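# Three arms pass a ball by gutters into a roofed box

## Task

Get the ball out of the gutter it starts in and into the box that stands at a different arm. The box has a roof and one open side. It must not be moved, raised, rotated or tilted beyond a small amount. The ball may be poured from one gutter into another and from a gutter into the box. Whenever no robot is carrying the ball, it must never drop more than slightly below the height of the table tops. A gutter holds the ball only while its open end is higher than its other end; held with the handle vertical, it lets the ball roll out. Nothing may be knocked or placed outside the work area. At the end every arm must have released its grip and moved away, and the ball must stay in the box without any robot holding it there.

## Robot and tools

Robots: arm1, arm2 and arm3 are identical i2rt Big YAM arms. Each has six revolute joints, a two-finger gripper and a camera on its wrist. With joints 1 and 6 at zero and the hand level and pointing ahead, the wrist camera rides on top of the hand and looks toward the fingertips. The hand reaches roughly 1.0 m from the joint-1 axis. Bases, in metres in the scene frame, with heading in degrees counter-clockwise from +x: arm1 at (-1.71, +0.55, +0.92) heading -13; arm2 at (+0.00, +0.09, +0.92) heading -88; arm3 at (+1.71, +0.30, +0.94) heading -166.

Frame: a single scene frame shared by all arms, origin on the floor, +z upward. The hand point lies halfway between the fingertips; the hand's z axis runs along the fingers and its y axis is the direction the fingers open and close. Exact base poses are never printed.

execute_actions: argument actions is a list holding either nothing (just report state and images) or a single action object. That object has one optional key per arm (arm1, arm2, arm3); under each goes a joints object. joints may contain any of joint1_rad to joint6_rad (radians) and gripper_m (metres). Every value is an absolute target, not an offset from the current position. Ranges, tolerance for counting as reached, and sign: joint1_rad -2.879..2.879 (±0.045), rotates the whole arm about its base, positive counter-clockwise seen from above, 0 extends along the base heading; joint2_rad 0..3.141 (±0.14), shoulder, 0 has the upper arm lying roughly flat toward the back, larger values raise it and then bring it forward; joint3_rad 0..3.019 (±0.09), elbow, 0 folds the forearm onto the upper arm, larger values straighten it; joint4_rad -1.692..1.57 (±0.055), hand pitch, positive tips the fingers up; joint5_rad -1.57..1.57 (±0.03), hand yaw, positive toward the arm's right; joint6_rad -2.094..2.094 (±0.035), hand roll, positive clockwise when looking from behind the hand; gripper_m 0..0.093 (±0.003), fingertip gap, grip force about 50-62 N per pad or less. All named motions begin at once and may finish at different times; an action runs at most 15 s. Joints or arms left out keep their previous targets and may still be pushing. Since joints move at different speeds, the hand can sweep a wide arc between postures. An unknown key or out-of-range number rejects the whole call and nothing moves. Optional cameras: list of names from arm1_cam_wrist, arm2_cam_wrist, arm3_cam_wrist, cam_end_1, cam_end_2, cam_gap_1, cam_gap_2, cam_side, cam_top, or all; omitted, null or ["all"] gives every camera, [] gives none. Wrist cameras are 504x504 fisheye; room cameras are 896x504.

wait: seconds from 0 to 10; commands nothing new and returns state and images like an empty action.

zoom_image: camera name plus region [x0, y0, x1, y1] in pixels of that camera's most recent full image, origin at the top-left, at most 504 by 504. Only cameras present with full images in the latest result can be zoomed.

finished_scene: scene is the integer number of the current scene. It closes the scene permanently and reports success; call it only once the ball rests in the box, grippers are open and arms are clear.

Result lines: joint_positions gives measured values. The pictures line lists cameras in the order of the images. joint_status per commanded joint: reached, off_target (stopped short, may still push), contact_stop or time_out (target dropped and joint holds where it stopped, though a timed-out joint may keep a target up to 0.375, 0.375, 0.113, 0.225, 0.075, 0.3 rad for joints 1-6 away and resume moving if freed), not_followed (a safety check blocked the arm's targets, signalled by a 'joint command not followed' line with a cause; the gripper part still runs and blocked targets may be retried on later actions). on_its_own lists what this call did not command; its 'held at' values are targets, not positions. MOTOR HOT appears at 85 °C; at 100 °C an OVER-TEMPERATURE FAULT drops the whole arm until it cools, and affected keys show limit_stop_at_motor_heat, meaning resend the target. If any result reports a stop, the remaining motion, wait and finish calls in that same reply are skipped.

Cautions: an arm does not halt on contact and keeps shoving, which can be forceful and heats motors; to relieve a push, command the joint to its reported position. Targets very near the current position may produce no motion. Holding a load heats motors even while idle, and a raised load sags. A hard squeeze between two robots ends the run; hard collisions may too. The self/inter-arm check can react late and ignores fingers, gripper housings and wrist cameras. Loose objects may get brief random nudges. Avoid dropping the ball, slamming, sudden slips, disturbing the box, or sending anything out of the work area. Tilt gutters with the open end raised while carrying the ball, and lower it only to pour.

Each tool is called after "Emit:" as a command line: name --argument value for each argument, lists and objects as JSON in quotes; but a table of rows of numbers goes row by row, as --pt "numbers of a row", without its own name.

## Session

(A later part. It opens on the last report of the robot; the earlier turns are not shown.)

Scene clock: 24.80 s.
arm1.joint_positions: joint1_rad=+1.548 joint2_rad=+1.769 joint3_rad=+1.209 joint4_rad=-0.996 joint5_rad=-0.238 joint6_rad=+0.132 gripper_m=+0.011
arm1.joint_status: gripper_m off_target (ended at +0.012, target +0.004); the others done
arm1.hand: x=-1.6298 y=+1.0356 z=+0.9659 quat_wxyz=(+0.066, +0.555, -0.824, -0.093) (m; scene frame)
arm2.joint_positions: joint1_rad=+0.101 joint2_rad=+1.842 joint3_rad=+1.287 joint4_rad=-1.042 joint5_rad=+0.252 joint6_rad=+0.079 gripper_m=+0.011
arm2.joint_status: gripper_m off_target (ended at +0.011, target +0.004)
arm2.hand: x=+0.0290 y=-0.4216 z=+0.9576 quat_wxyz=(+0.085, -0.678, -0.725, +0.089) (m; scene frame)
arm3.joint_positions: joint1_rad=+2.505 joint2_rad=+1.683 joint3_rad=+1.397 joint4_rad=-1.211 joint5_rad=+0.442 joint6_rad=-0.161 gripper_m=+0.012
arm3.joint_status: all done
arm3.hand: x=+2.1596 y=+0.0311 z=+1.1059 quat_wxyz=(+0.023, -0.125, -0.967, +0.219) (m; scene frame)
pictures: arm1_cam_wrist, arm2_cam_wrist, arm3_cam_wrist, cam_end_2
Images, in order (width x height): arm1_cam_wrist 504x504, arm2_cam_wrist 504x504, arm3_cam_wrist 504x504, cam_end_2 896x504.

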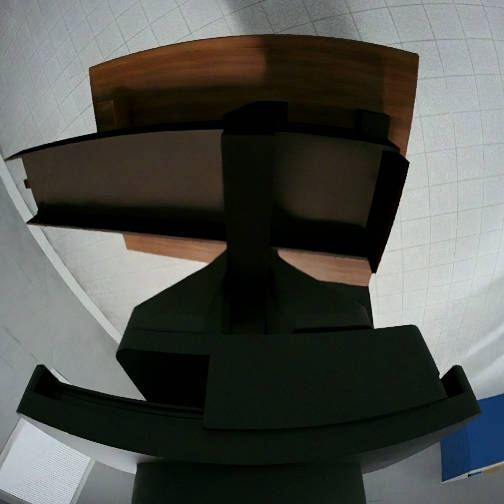

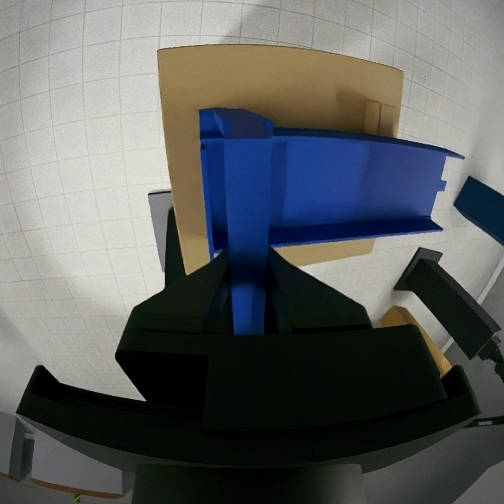

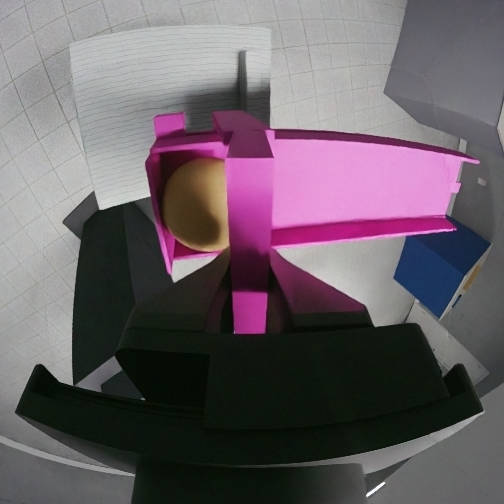

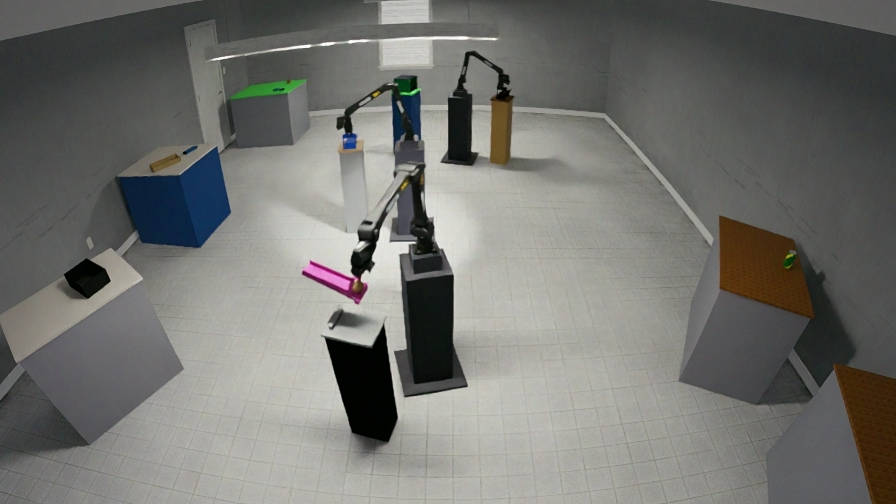

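Emit:
execute_actions --actions '[{"arm1":{"joints":{"joint2_rad":1.53,"joint4_rad":-1.235}},"arm2":{"joints":{"joint2_rad":1.60,"joint4_rad":-1.28}},"arm3":{"joints":{"joint1_rad":1.4,"joint4_rad":-0.905,"joint5_rad":0.33,"joint6_rad":-0.85}}}]' --cameras '["arm3_cam_wrist", "cam_side"]'

Scene clock: 26.73 s.
arm1.joint_positions: joint1_rad=+1.548 joint2_rad=+1.527 joint3_rad=+1.206 joint4_rad=-1.224 joint5_rad=-0.234 joint6_rad=+0.132 gripper_m=+0.011
arm1.joint_status: all done
arm1.hand: x=-1.6429 y=+0.9878 z=+1.0709 quat_wxyz=(+0.061, +0.555, -0.824, -0.095) (m; scene frame)
arm2.joint_positions: joint1_rad=+0.101 joint2_rad=+1.585 joint3_rad=+1.287 joint4_rad=-1.273 joint5_rad=+0.252 joint6_rad=+0.080 gripper_m=+0.011
arm2.joint_status: all done
arm2.hand: x=+0.0215 y=-0.3748 z=+1.0772 quat_wxyz=(+0.075, -0.680, -0.723, +0.097) (m; scene frame)
arm3.joint_positions: joint1_rad=+1.394 joint2_rad=+1.684 joint3_rad=+1.397 joint4_rad=-0.912 joint5_rad=+0.329 joint6_rad=-0.843 gripper_m=+0.012
arm3.joint_status: all done
arm3.hand: x=+1.6938 y=-0.2876 z=+1.1094 quat_wxyz=(+0.076, -0.346, -0.907, +0.228) (m; scene frame)
pictures: arm3_cam_wrist, cam_side
Images, in order (width x height): arm3_cam_wrist 504x504, cam_side 896x504.

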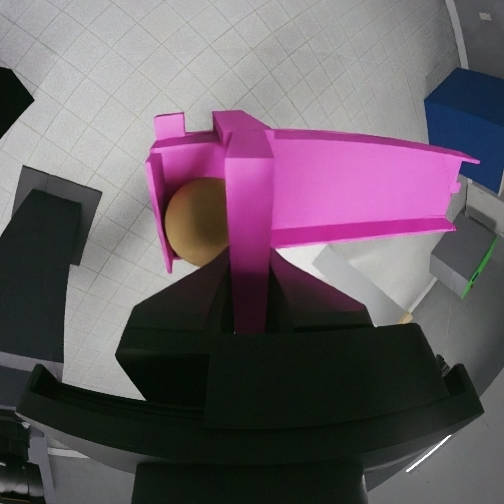

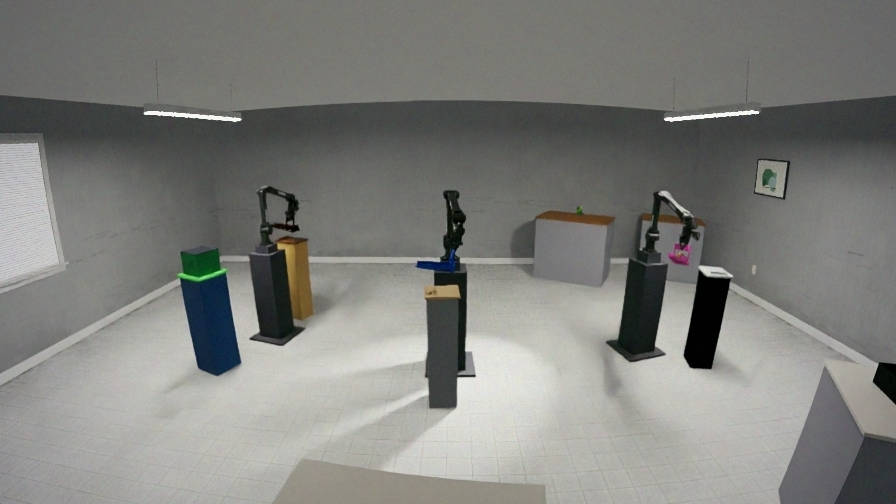

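Emit:
zoom_image --camera "cam_side" --region '[405, 225, 485, 305]'

Region (405, 225, 485, 305) of cam_side's 896x504 image, scaled by 6.300, with more detail than that image has.

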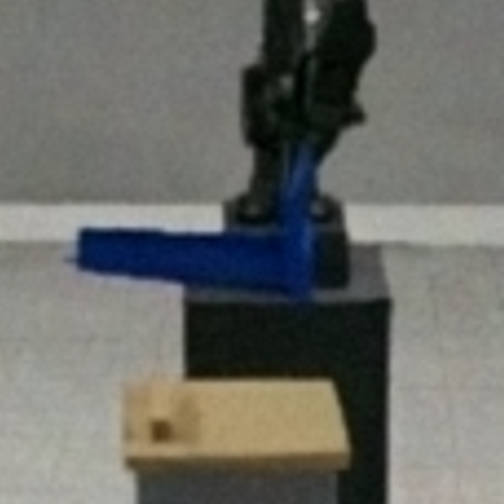

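Emit:
execute_actions --actions '[{"arm1":{"joints":{"joint1_rad":-0.034,"joint2_rad":1.70,"joint3_rad":1.612,"joint4_rad":-1.1,"joint5_rad":0,"joint6_rad":1.585}},"arm2":{"joints":{"joint1_rad":1.66,"joint2_rad":1.75,"joint3_rad":1.59,"joint4_rad":-1.1,"joint5_rad":0,"joint6_rad":-1.58}},"arm3":{"joints":{"joint1_rad":-0.116,"joint2_rad":1.518,"joint4_rad":-1.003,"joint5_rad":0,"joint6_rad":-1.578}}}]' --cameras '["arm3_cam_wrist", "cam_side", "cam_gap_2"]'

Scene clock: 29.80 s.
arm1.joint_positions: joint1_rad=-0.040 joint2_rad=+1.716 joint3_rad=+1.579 joint4_rad=-1.094 joint5_rad=+0.002 joint6_rad=+1.571 gripper_m=+0.012
arm1.joint_status: all done
arm1.hand: x=-1.1360 y=+0.3864 z=+1.1351 quat_wxyz=(-0.137, -0.785, -0.594, -0.108) (m; scene frame)
arm2.joint_positions: joint1_rad=+1.667 joint2_rad=+1.773 joint3_rad=+1.552 joint4_rad=-1.096 joint5_rad=-0.003 joint6_rad=-1.571 gripper_m=+0.011
arm2.joint_status: all done
arm2.hand: x=+0.5921 y=+0.1696 z=+1.0899 quat_wxyz=(-0.098, +0.748, -0.651, +0.085) (m; scene frame)
arm3.joint_positions: joint1_rad=-0.122 joint2_rad=+1.536 joint3_rad=+1.397 joint4_rad=-1.002 joint5_rad=+0.003 joint6_rad=-1.571 gripper_m=+0.011
arm3.joint_status: all done
arm3.hand: x=+1.1594 y=+0.2357 z=+1.1713 quat_wxyz=(+0.141, -0.650, -0.730, +0.155) (m; scene frame)
pictures: arm3_cam_wrist, cam_gap_2, cam_side
Images, in order (width x height): arm3_cam_wrist 504x504, cam_gap_2 896x504, cam_side 896x504.

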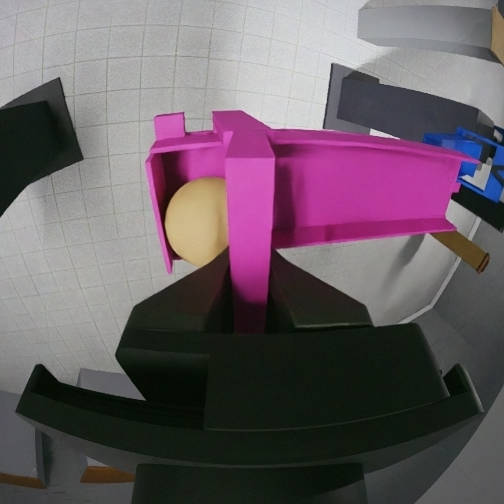

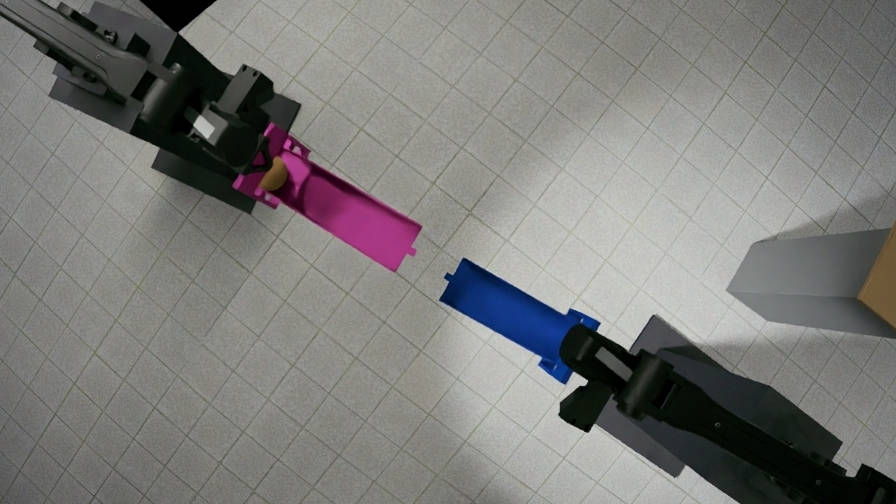

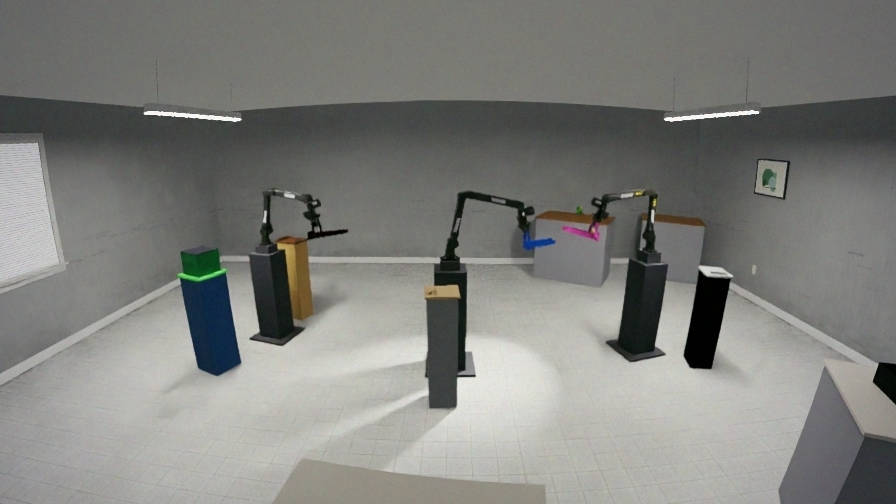

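Emit:
execute_actions --actions '[{"arm1":{"joints":{"joint2_rad":1.915,"joint3_rad":1.645,"joint4_rad":-0.90}},"arm2":{"joints":{"joint2_rad":1.88,"joint3_rad":1.625}},"arm3":{"joints":{"joint2_rad":1.73,"joint3_rad":1.78,"joint4_rad":-1.08}}}]' --cameras '[]'

Emit:
execute_actions --actions '[{"arm3":{"joints":{"joint2_rad":1.99,"joint3_rad":2.09,"joint4_rad":-1.2}}}]' --cameras '["arm3_cam_wrist", "arm2_cam_wrist", "cam_side", "cam_gap_2"]'

Scene clock: 31.47 s.
arm1.joint_positions: joint1_rad=-0.040 joint2_rad=+1.930 joint3_rad=+1.592 joint4_rad=-0.922 joint5_rad=+0.002 joint6_rad=+1.572 gripper_m=+0.012
arm1.joint_status: all done
arm1.hand: x=-1.0865 y=+0.3736 z=+1.0250 quat_wxyz=(-0.125, -0.787, -0.595, -0.100) (m; scene frame)
arm2.joint_positions: joint1_rad=+1.667 joint2_rad=+1.888 joint3_rad=+1.573 joint4_rad=-1.097 joint5_rad=-0.003 joint6_rad=-1.571 gripper_m=+0.011
arm2.joint_status: all done
arm2.hand: x=+0.6000 y=+0.1705 z=+1.0322 quat_wxyz=(-0.062, +0.752, -0.654, +0.054) (m; scene frame)
arm3.joint_positions: joint1_rad=-0.122 joint2_rad=+1.747 joint3_rad=+1.708 joint4_rad=-1.084 joint5_rad=+0.003 joint6_rad=-1.572 gripper_m=+0.011
arm3.joint_status: all done
arm3.hand: x=+1.0740 y=+0.2257 z=+1.1899 quat_wxyz=(+0.147, -0.649, -0.729, +0.161) (m; scene frame)
pictures: none
No camera images: the call's "cameras" was empty. Leave "cameras" out to get every camera's image.

Scene clock: 32.73 s.
arm1.joint_positions: joint1_rad=-0.040 joint2_rad=+1.930 joint3_rad=+1.592 joint4_rad=-0.922 joint5_rad=+0.002 joint6_rad=+1.572 gripper_m=+0.012
arm1.joint_status: not commanded
arm1.hand: x=-1.0865 y=+0.3736 z=+1.0250 quat_wxyz=(-0.125, -0.787, -0.595, -0.100) (m; scene frame)
arm2.joint_positions: joint1_rad=+1.667 joint2_rad=+1.888 joint3_rad=+1.573 joint4_rad=-1.097 joint5_rad=-0.003 joint6_rad=-1.571 gripper_m=+0.011
arm2.joint_status: not commanded
arm2.hand: x=+0.6000 y=+0.1705 z=+1.0322 quat_wxyz=(-0.062, +0.752, -0.654, +0.054) (m; scene frame)
arm3.joint_positions: joint1_rad=-0.122 joint2_rad=+2.015 joint3_rad=+2.009 joint4_rad=-1.200 joint5_rad=+0.003 joint6_rad=-1.572 gripper_m=+0.011
arm3.joint_status: all done
arm3.hand: x=+1.0026 y=+0.2175 z=+1.1461 quat_wxyz=(+0.120, -0.654, -0.735, +0.131) (m; scene frame)
pictures: arm2_cam_wrist, arm3_cam_wrist, cam_gap_2, cam_side
Images, in order (width x height): arm2_cam_wrist 504x504, arm3_cam_wrist 504x504, cam_gap_2 896x504, cam_side 896x504.

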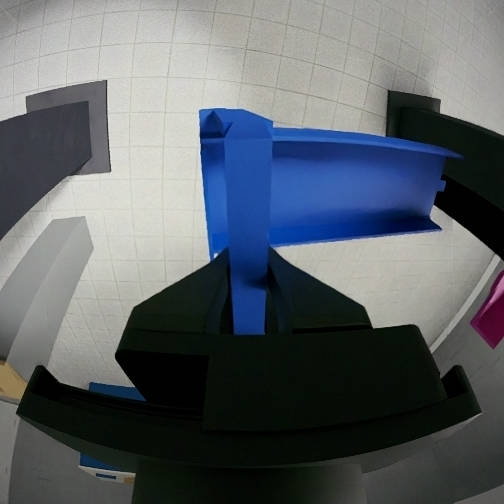

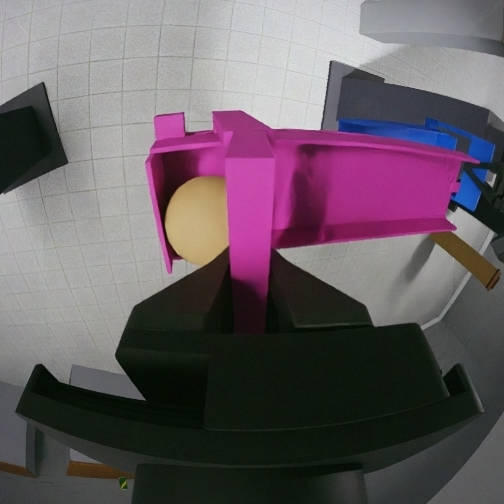

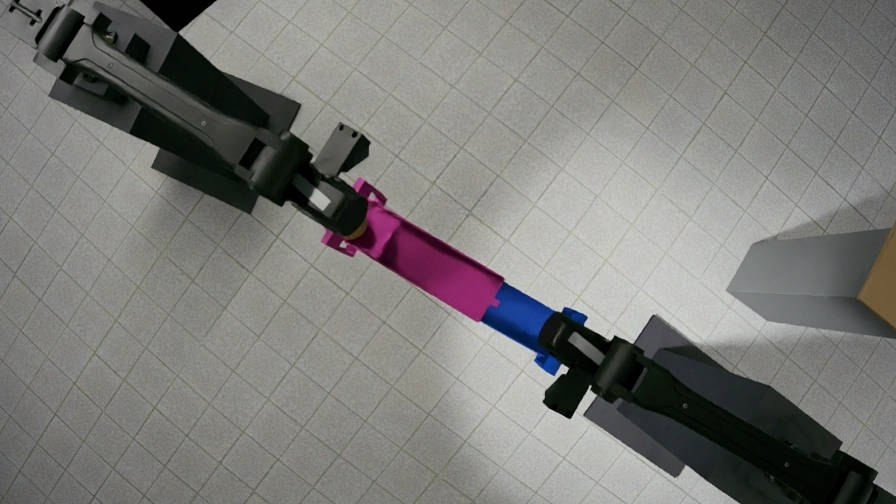

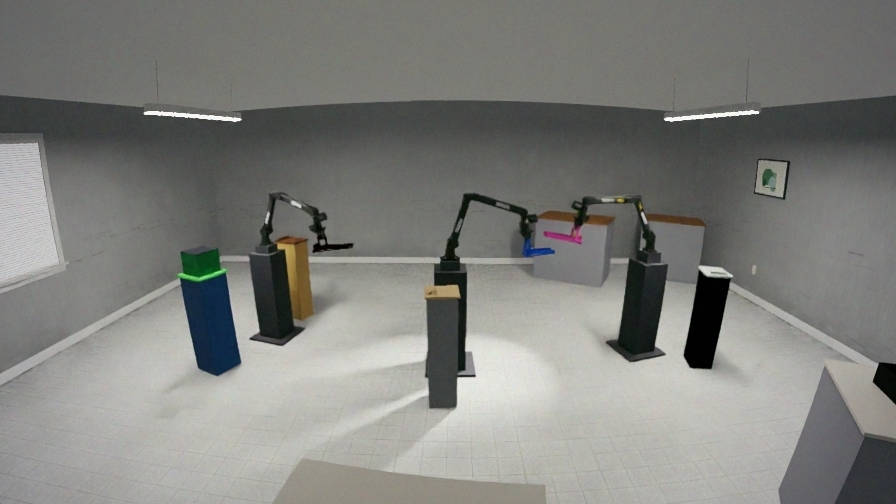

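Emit:
execute_actions --actions '[{"arm2":{"joints":{"joint2_rad":1.935,"joint4_rad":-0.84}},"arm3":{"joints":{"joint4_rad":-1.25}}}]' --cameras '["arm3_cam_wrist", "arm2_cam_wrist", "cam_side", "cam_gap_2"]'

Emit:
zoom_image --camera "cam_side" --region '[510, 200, 610, 280]'

Emit:
zoom_image --camera "cam_gap_2" --region '[320, 160, 620, 400]'

Scene clock: 33.87 s.
arm1.joint_positions: joint1_rad=-0.040 joint2_rad=+1.930 joint3_rad=+1.592 joint4_rad=-0.922 joint5_rad=+0.002 joint6_rad=+1.572 gripper_m=+0.012
arm1.joint_status: not commanded
arm1.hand: x=-1.0865 y=+0.3736 z=+1.0250 quat_wxyz=(-0.125, -0.787, -0.595, -0.100) (m; scene frame)
arm2.joint_positions: joint1_rad=+1.667 joint2_rad=+1.925 joint3_rad=+1.573 joint4_rad=-0.858 joint5_rad=-0.003 joint6_rad=-1.571 gripper_m=+0.011
arm2.joint_status: all done
arm2.hand: x=+0.6553 y=+0.1781 z=+1.0244 quat_wxyz=(-0.137, +0.742, -0.645, +0.120) (m; scene frame)
arm3.joint_positions: joint1_rad=-0.122 joint2_rad=+2.015 joint3_rad=+2.009 joint4_rad=-1.248 joint5_rad=+0.003 joint6_rad=-1.572 gripper_m=+0.011
arm3.joint_status: all done
arm3.hand: x=+1.0135 y=+0.2188 z=+1.1423 quat_wxyz=(+0.104, -0.657, -0.738, +0.114) (m; scene frame)
pictures: arm2_cam_wrist, arm3_cam_wrist, cam_gap_2, cam_side
Images, in order (width x height): arm2_cam_wrist 504x504, arm3_cam_wrist 504x504, cam_gap_2 896x504, cam_side 896x504.

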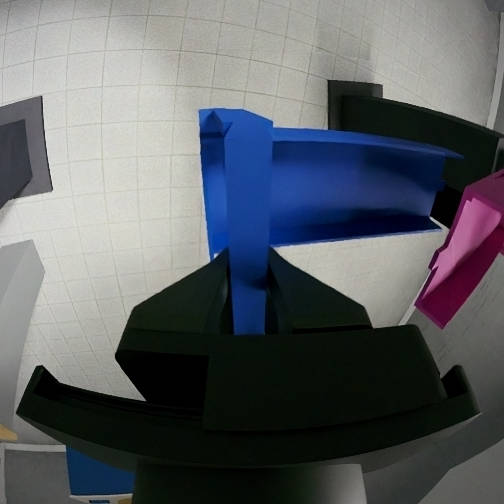

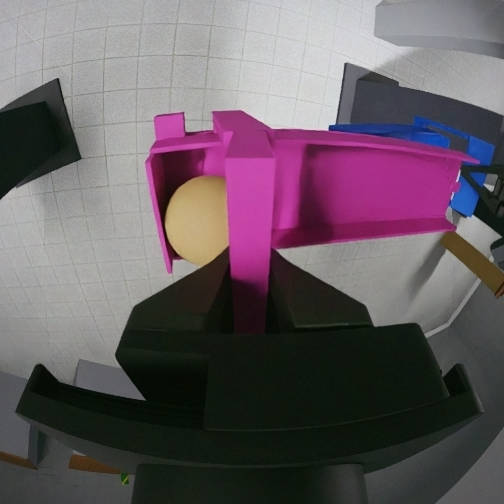

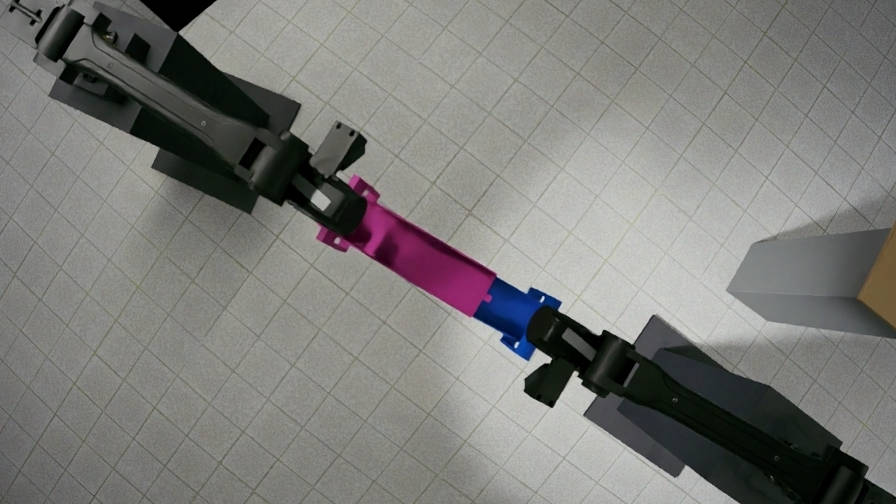

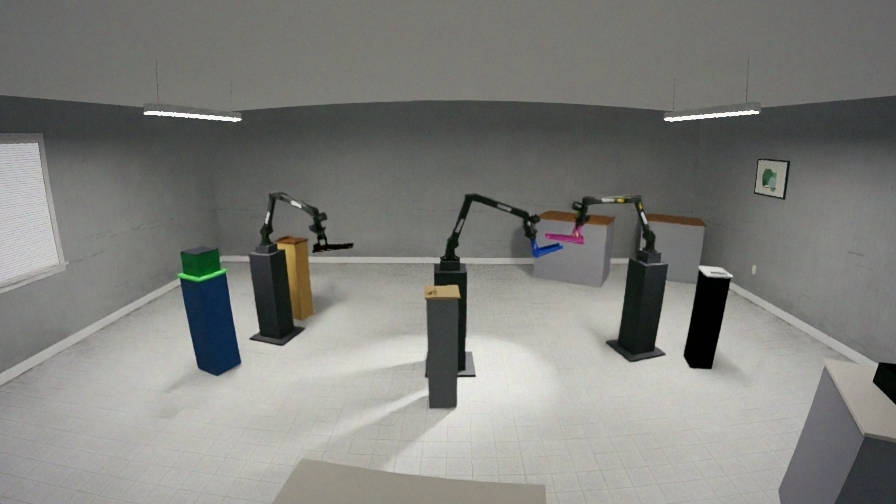

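Region (510, 200, 610, 280) of cam_side's 896x504 image, scaled by 5.040, with more detail than that image has; it fills the top 403 rows of this view, and the rest is white.

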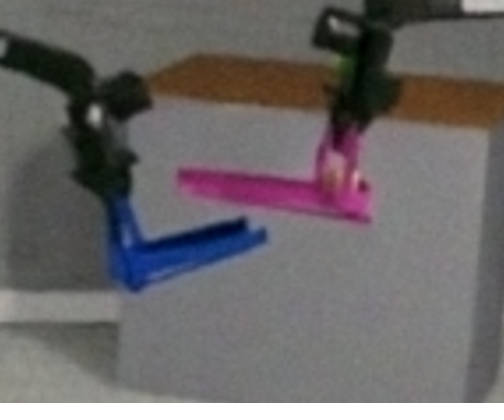

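Region (320, 160, 620, 400) of cam_gap_2's 896x504 image, scaled by 1.680, with more detail than that image has; it fills the top 403 rows of this view, and the rest is white.

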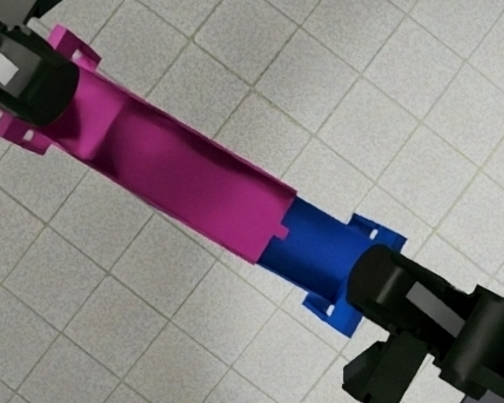

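Emit:
execute_actions --actions '[{"arm2":{"joints":{"joint2_rad":1.96}},"arm3":{"joints":{"joint4_rad":-1.35}}}]' --cameras '["arm3_cam_wrist", "arm2_cam_wrist", "cam_side"]'

Emit:
zoom_image --camera "cam_side" --region '[510, 200, 610, 280]'

Scene clock: 34.83 s.
arm1.joint_positions: joint1_rad=-0.040 joint2_rad=+1.930 joint3_rad=+1.592 joint4_rad=-0.922 joint5_rad=+0.002 joint6_rad=+1.572 gripper_m=+0.012
arm1.joint_status: not commanded
arm1.hand: x=-1.0865 y=+0.3736 z=+1.0250 quat_wxyz=(-0.125, -0.787, -0.595, -0.100) (m; scene frame)
arm2.joint_positions: joint1_rad=+1.667 joint2_rad=+1.945 joint3_rad=+1.573 joint4_rad=-0.858 joint5_rad=-0.003 joint6_rad=-1.571 gripper_m=+0.011
arm2.joint_status: all done
arm2.hand: x=+0.6548 y=+0.1780 z=+1.0118 quat_wxyz=(-0.130, +0.743, -0.646, +0.114) (m; scene frame)
arm3.joint_positions: joint1_rad=-0.122 joint2_rad=+2.015 joint3_rad=+2.009 joint4_rad=-1.346 joint5_rad=+0.003 joint6_rad=-1.572 gripper_m=+0.011
arm3.joint_status: all done
arm3.hand: x=+1.0367 y=+0.2215 z=+1.1361 quat_wxyz=(+0.072, -0.661, -0.743, +0.077) (m; scene frame)
pictures: arm2_cam_wrist, arm3_cam_wrist, cam_side
Images, in order (width x height): arm2_cam_wrist 504x504, arm3_cam_wrist 504x504, cam_side 896x504.

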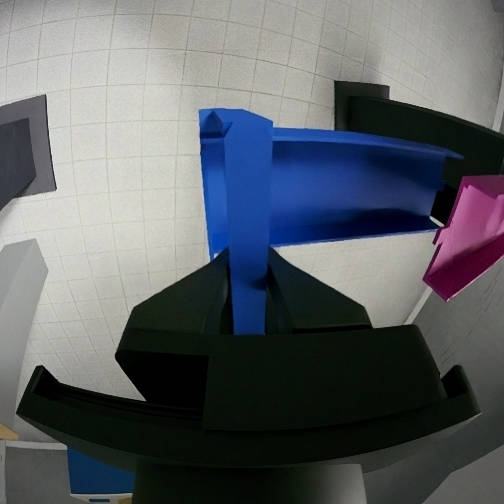

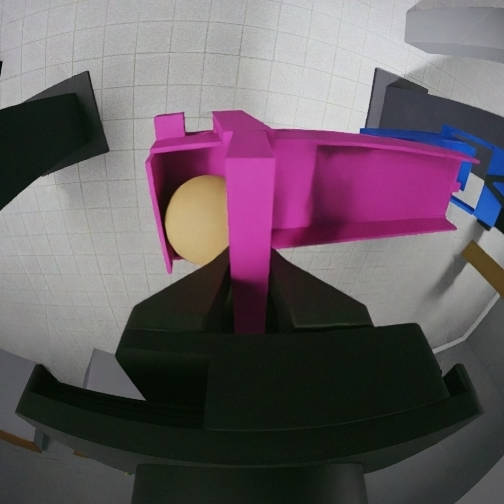

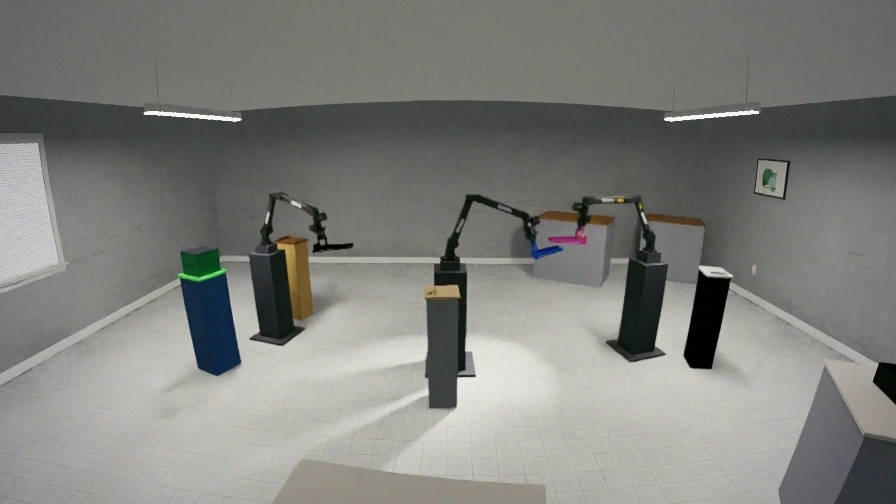

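Region (510, 200, 610, 280) of cam_side's 896x504 image, scaled by 5.040, with more detail than that image has; it fills the top 403 rows of this view, and the rest is white.

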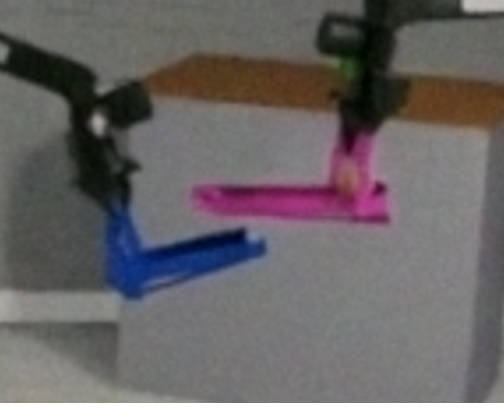

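Emit:
execute_actions --actions '[{"arm3":{"joints":{"joint4_rad":-1.465}}}]' --cameras '["arm3_cam_wrist", "arm2_cam_wrist", "cam_gap_2"]'

Scene clock: 35.70 s.
arm1.joint_positions: joint1_rad=-0.040 joint2_rad=+1.930 joint3_rad=+1.592 joint4_rad=-0.922 joint5_rad=+0.002 joint6_rad=+1.572 gripper_m=+0.012
arm1.joint_status: not commanded
arm1.hand: x=-1.0865 y=+0.3736 z=+1.0250 quat_wxyz=(-0.125, -0.787, -0.595, -0.100) (m; scene frame)
arm2.joint_positions: joint1_rad=+1.667 joint2_rad=+1.945 joint3_rad=+1.573 joint4_rad=-0.858 joint5_rad=-0.003 joint6_rad=-1.571 gripper_m=+0.011
arm2.joint_status: not commanded
arm2.hand: x=+0.6548 y=+0.1780 z=+1.0118 quat_wxyz=(-0.130, +0.743, -0.646, +0.114) (m; scene frame)
arm3.joint_positions: joint1_rad=-0.122 joint2_rad=+2.015 joint3_rad=+2.010 joint4_rad=-1.460 joint5_rad=+0.003 joint6_rad=-1.572 gripper_m=+0.011
arm3.joint_status: all done
arm3.hand: x=+1.0641 y=+0.2247 z=+1.1321 quat_wxyz=(+0.034, -0.664, -0.746, +0.035) (m; scene frame)
pictures: arm2_cam_wrist, arm3_cam_wrist, cam_gap_2
Images, in order (width x height): arm2_cam_wrist 504x504, arm3_cam_wrist 504x504, cam_gap_2 896x504.

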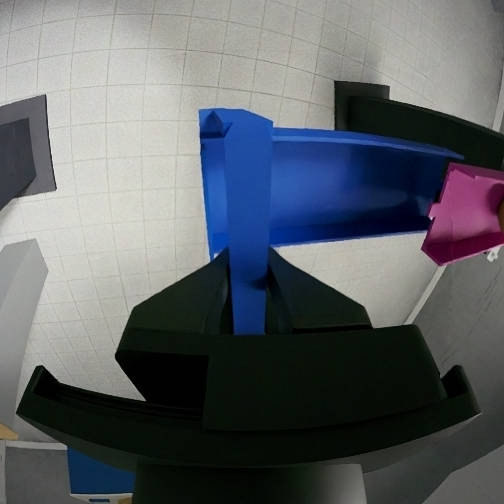

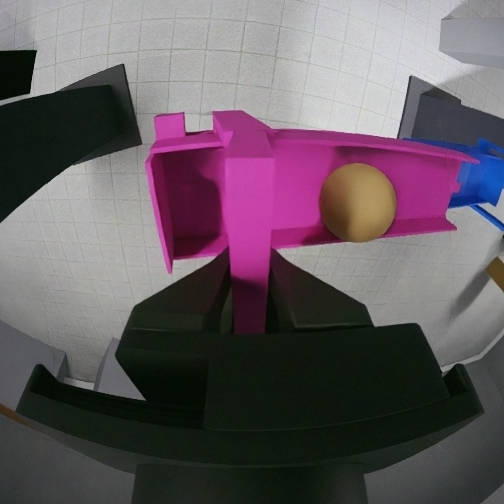

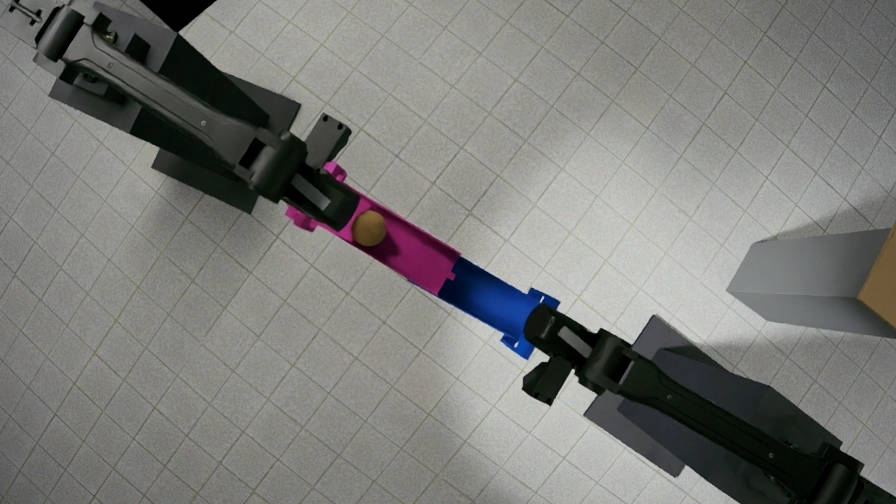

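Emit:
wait --seconds 1.5

Scene clock: 37.23 s.
arm1.joint_positions: joint1_rad=-0.040 joint2_rad=+1.930 joint3_rad=+1.592 joint4_rad=-0.922 joint5_rad=+0.002 joint6_rad=+1.572 gripper_m=+0.012
arm1.joint_status: not commanded
arm1.hand: x=-1.0865 y=+0.3736 z=+1.0250 quat_wxyz=(-0.125, -0.787, -0.595, -0.100) (m; scene frame)
arm2.joint_positions: joint1_rad=+1.667 joint2_rad=+1.946 joint3_rad=+1.573 joint4_rad=-0.856 joint5_rad=-0.003 joint6_rad=-1.572 gripper_m=+0.011
arm2.joint_status: not commanded
arm2.hand: x=+0.6550 y=+0.1780 z=+1.0114 quat_wxyz=(-0.130, +0.744, -0.646, +0.114) (m; scene frame)
arm3.joint_positions: joint1_rad=-0.122 joint2_rad=+2.015 joint3_rad=+2.010 joint4_rad=-1.460 joint5_rad=+0.003 joint6_rad=-1.572 gripper_m=+0.011
arm3.joint_status: all done
arm3.hand: x=+1.0642 y=+0.2247 z=+1.1321 quat_wxyz=(+0.034, -0.664, -0.746, +0.035) (m; scene frame)
wait: 1.50 s; at rest by 0.23 s
pictures: arm1_cam_wrist, arm2_cam_wrist, arm3_cam_wrist, cam_end_1, cam_end_2, cam_gap_1, cam_gap_2, cam_side, cam_top
Images, in order (width x height): arm1_cam_wrist 504x504, arm2_cam_wrist 504x504, arm3_cam_wrist 504x504, cam_end_1 896x504, cam_end_2 896x504, cam_gap_1 896x504, cam_gap_2 896x504, cam_side 896x504, cam_top 896x504.

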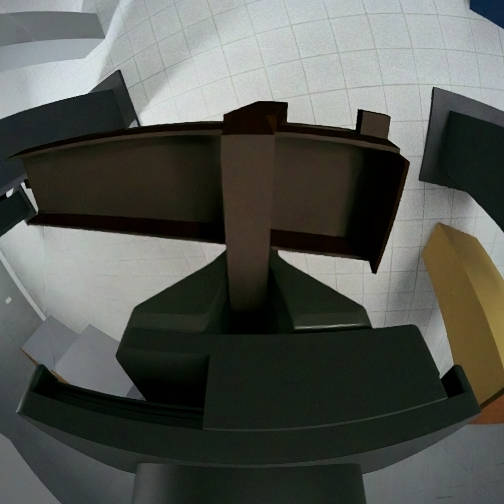

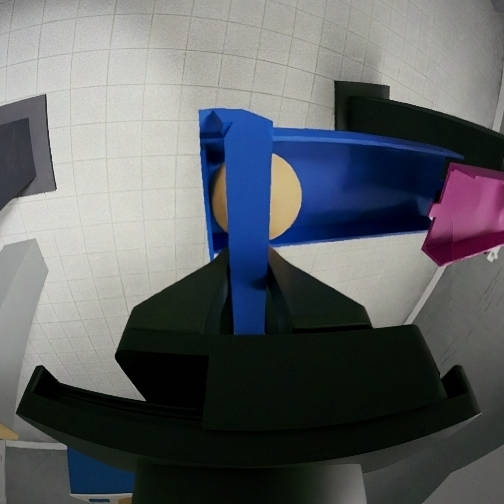

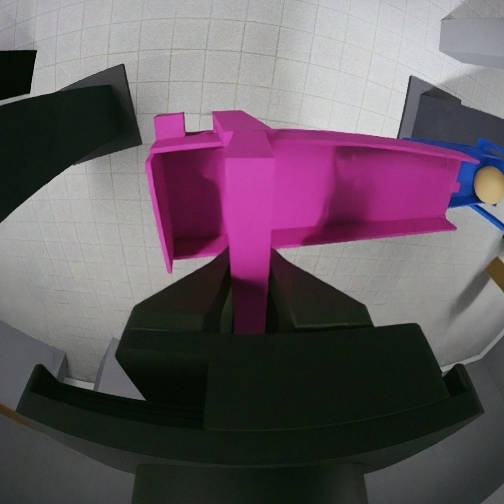

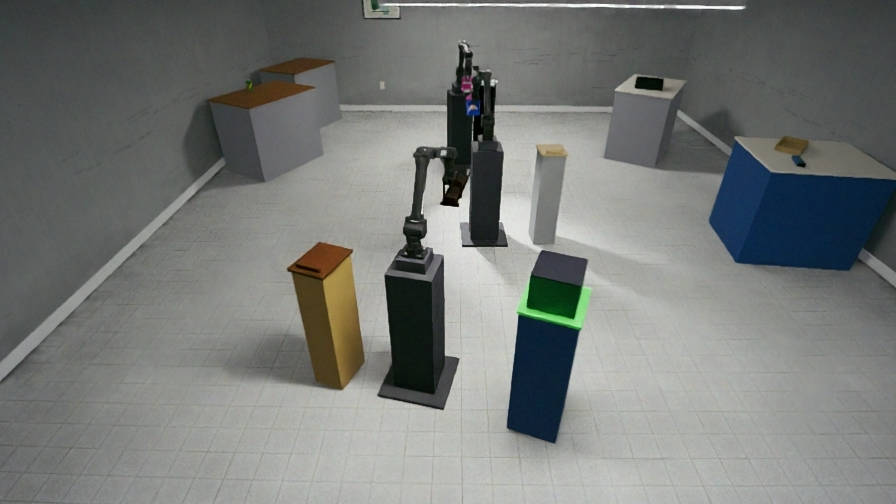

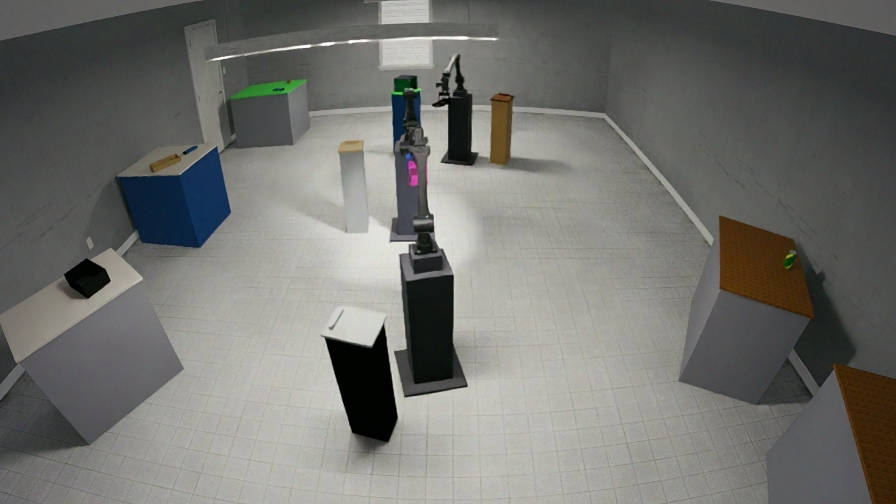

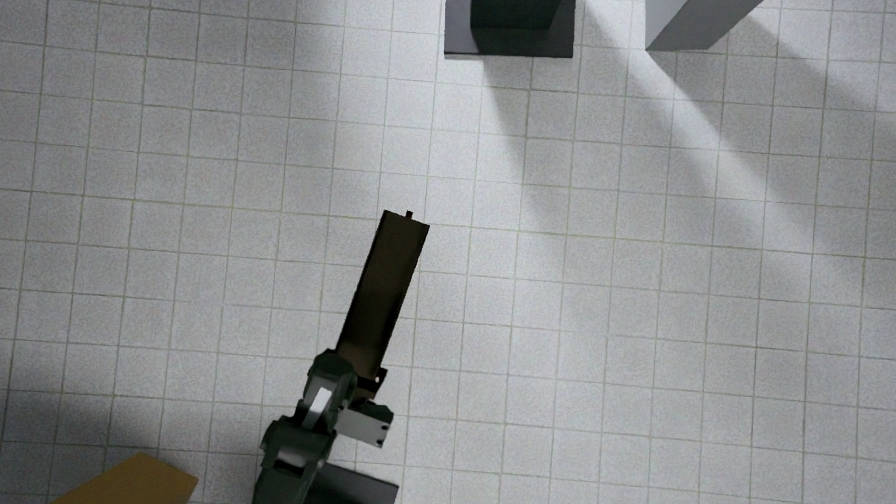

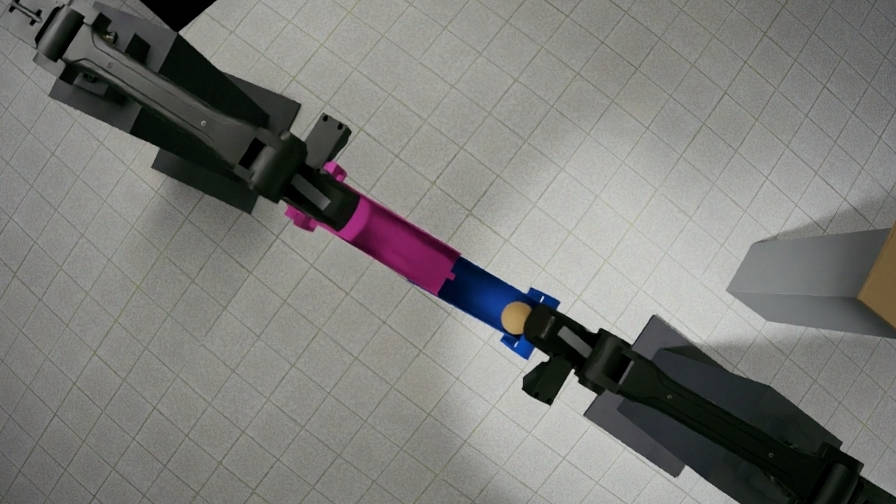

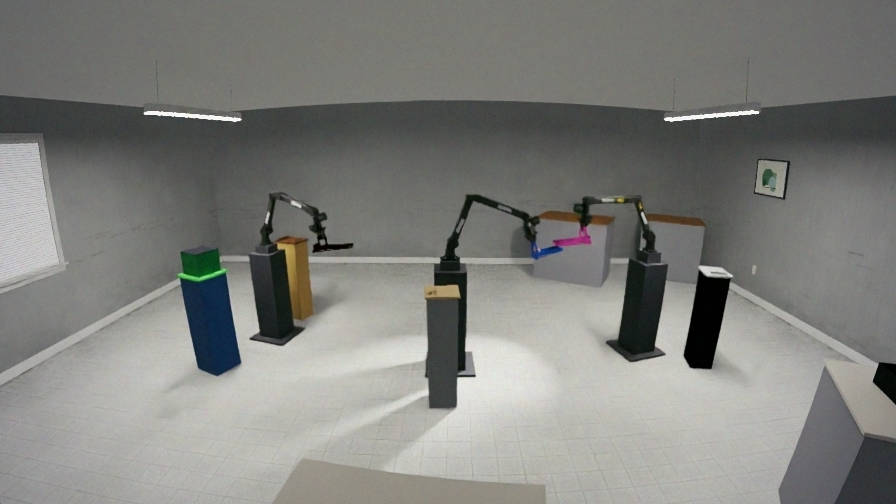

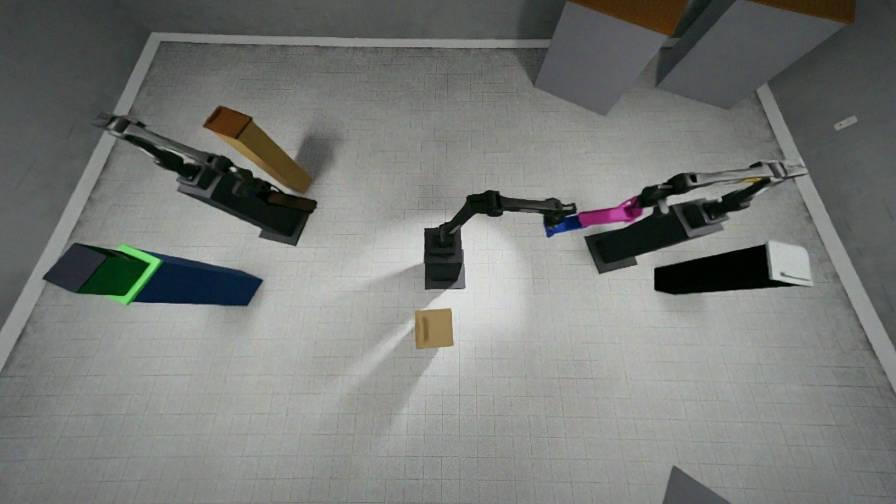

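Emit:
execute_actions --actions '[{"arm1":{"joints":{"joint2_rad":2.005,"joint3_rad":1.725,"joint4_rad":-0.875}},"arm3":{"joints":{"joint2_rad":1.5}}}]' --cameras '[]'

Emit:
execute_actions --actions '[{"arm2":{"joints":{"joint1_rad":0.6,"joint3_rad":2.12}},"arm3":{"joints":{"joint1_rad":1.2,"joint4_rad":-1.6,"joint5_rad":0.232,"joint6_rad":-0.155}}}]' --cameras '["arm2_cam_wrist"]'

Scene clock: 39.90 s.
arm1.joint_positions: joint1_rad=-0.040 joint2_rad=+2.005 joint3_rad=+1.657 joint4_rad=-0.891 joint5_rad=+0.002 joint6_rad=+1.572 gripper_m=+0.012
arm1.joint_status: all done
arm1.hand: x=-1.0595 y=+0.3662 z=+1.0072 quat_wxyz=(-0.134, -0.786, -0.594, -0.106) (m; scene frame)
arm2.joint_positions: joint1_rad=+1.667 joint2_rad=+1.946 joint3_rad=+1.573 joint4_rad=-0.856 joint5_rad=-0.003 joint6_rad=-1.572 gripper_m=+0.011
arm2.joint_status: not commanded
arm2.hand: x=+0.6550 y=+0.1780 z=+1.0114 quat_wxyz=(-0.130, +0.744, -0.646, +0.114) (m; scene frame)
arm3.joint_positions: joint1_rad=-0.122 joint2_rad=+1.523 joint3_rad=+2.079 joint4_rad=-1.467 joint5_rad=+0.003 joint6_rad=-1.572 gripper_m=+0.011
arm3.joint_status: all done
arm3.hand: x=+1.1678 y=+0.2363 z=+1.4553 quat_wxyz=(+0.215, -0.630, -0.708, +0.238) (m; scene frame)
pictures: none
No camera images: the call's "cameras" was empty. Leave "cameras" out to get every camera's image.

Scene clock: 42.00 s.
arm1.joint_positions: joint1_rad=-0.040 joint2_rad=+2.005 joint3_rad=+1.657 joint4_rad=-0.891 joint5_rad=+0.002 joint6_rad=+1.572 gripper_m=+0.012
arm1.joint_status: not commanded
arm1.hand: x=-1.0595 y=+0.3662 z=+1.0072 quat_wxyz=(-0.134, -0.786, -0.594, -0.106) (m; scene frame)
arm2.joint_positions: joint1_rad=+0.611 joint2_rad=+1.980 joint3_rad=+2.076 joint4_rad=-0.843 joint5_rad=+0.001 joint6_rad=-1.574 gripper_m=+0.011
arm2.joint_status: all done
arm2.hand: x=+0.4803 y=-0.5451 z=+1.2454 quat_wxyz=(-0.130, +0.294, -0.867, +0.382) (m; scene frame)
arm3.joint_positions: joint1_rad=+1.206 joint2_rad=+1.523 joint3_rad=+2.079 joint4_rad=-1.599 joint5_rad=+0.226 joint6_rad=-0.160 gripper_m=+0.011
arm3.joint_status: all done
arm3.hand: x=+1.6071 y=-0.2101 z=+1.4431 quat_wxyz=(-0.069, -0.689, -0.669, +0.269) (m; scene frame)
pictures: arm2_cam_wrist
Images, in order (width x height): arm2_cam_wrist 504x504.

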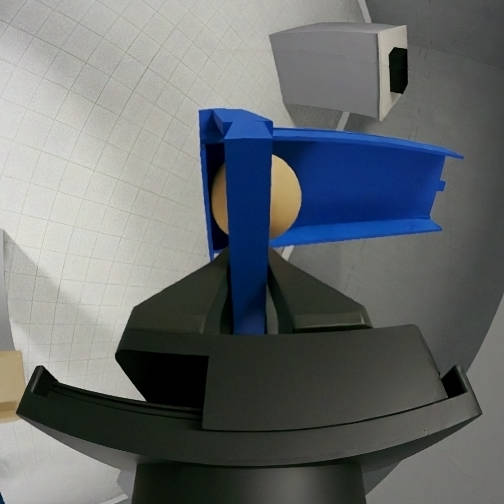

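Emit:
execute_actions --actions '[{"arm2":{"joints":{"joint1_rad":-1.45,"joint4_rad":-1.0}},"arm3":{"joints":{"joint1_rad":2.503,"joint2_rad":1.75,"joint3_rad":1.42,"joint4_rad":-1.185}}}]' --cameras '["arm2_cam_wrist"]'

Scene clock: 44.47 s.
arm1.joint_positions: joint1_rad=-0.040 joint2_rad=+2.005 joint3_rad=+1.657 joint4_rad=-0.891 joint5_rad=+0.002 joint6_rad=+1.572 gripper_m=+0.012
arm1.joint_status: not commanded
arm1.hand: x=-1.0595 y=+0.3662 z=+1.0072 quat_wxyz=(-0.134, -0.786, -0.594, -0.106) (m; scene frame)
arm2.joint_positions: joint1_rad=-1.454 joint2_rad=+1.980 joint3_rad=+2.076 joint4_rad=-1.001 joint5_rad=+0.003 joint6_rad=-1.574 gripper_m=+0.011
arm2.joint_status: all done
arm2.hand: x=-0.7595 y=-0.0325 z=+1.2095 quat_wxyz=(+0.210, -0.614, -0.720, +0.246) (m; scene frame)
arm3.joint_positions: joint1_rad=+2.508 joint2_rad=+1.752 joint3_rad=+1.422 joint4_rad=-1.187 joint5_rad=+0.224 joint6_rad=-0.156 gripper_m=+0.012
arm3.joint_status: all done
arm3.hand: x=+2.1892 y=+0.0590 z=+1.0693 quat_wxyz=(+0.001, -0.122, -0.986, +0.113) (m; scene frame)
pictures: arm2_cam_wrist
Images, in order (width x height): arm2_cam_wrist 504x504.

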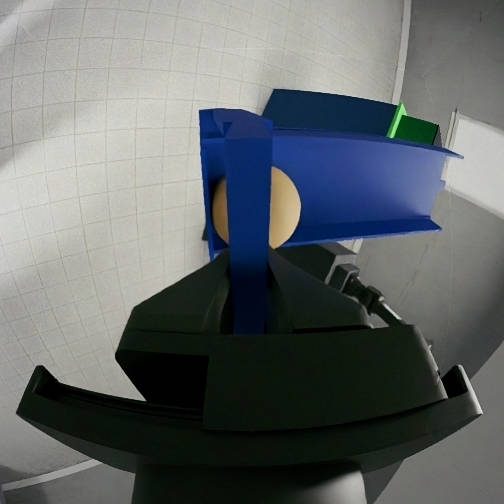

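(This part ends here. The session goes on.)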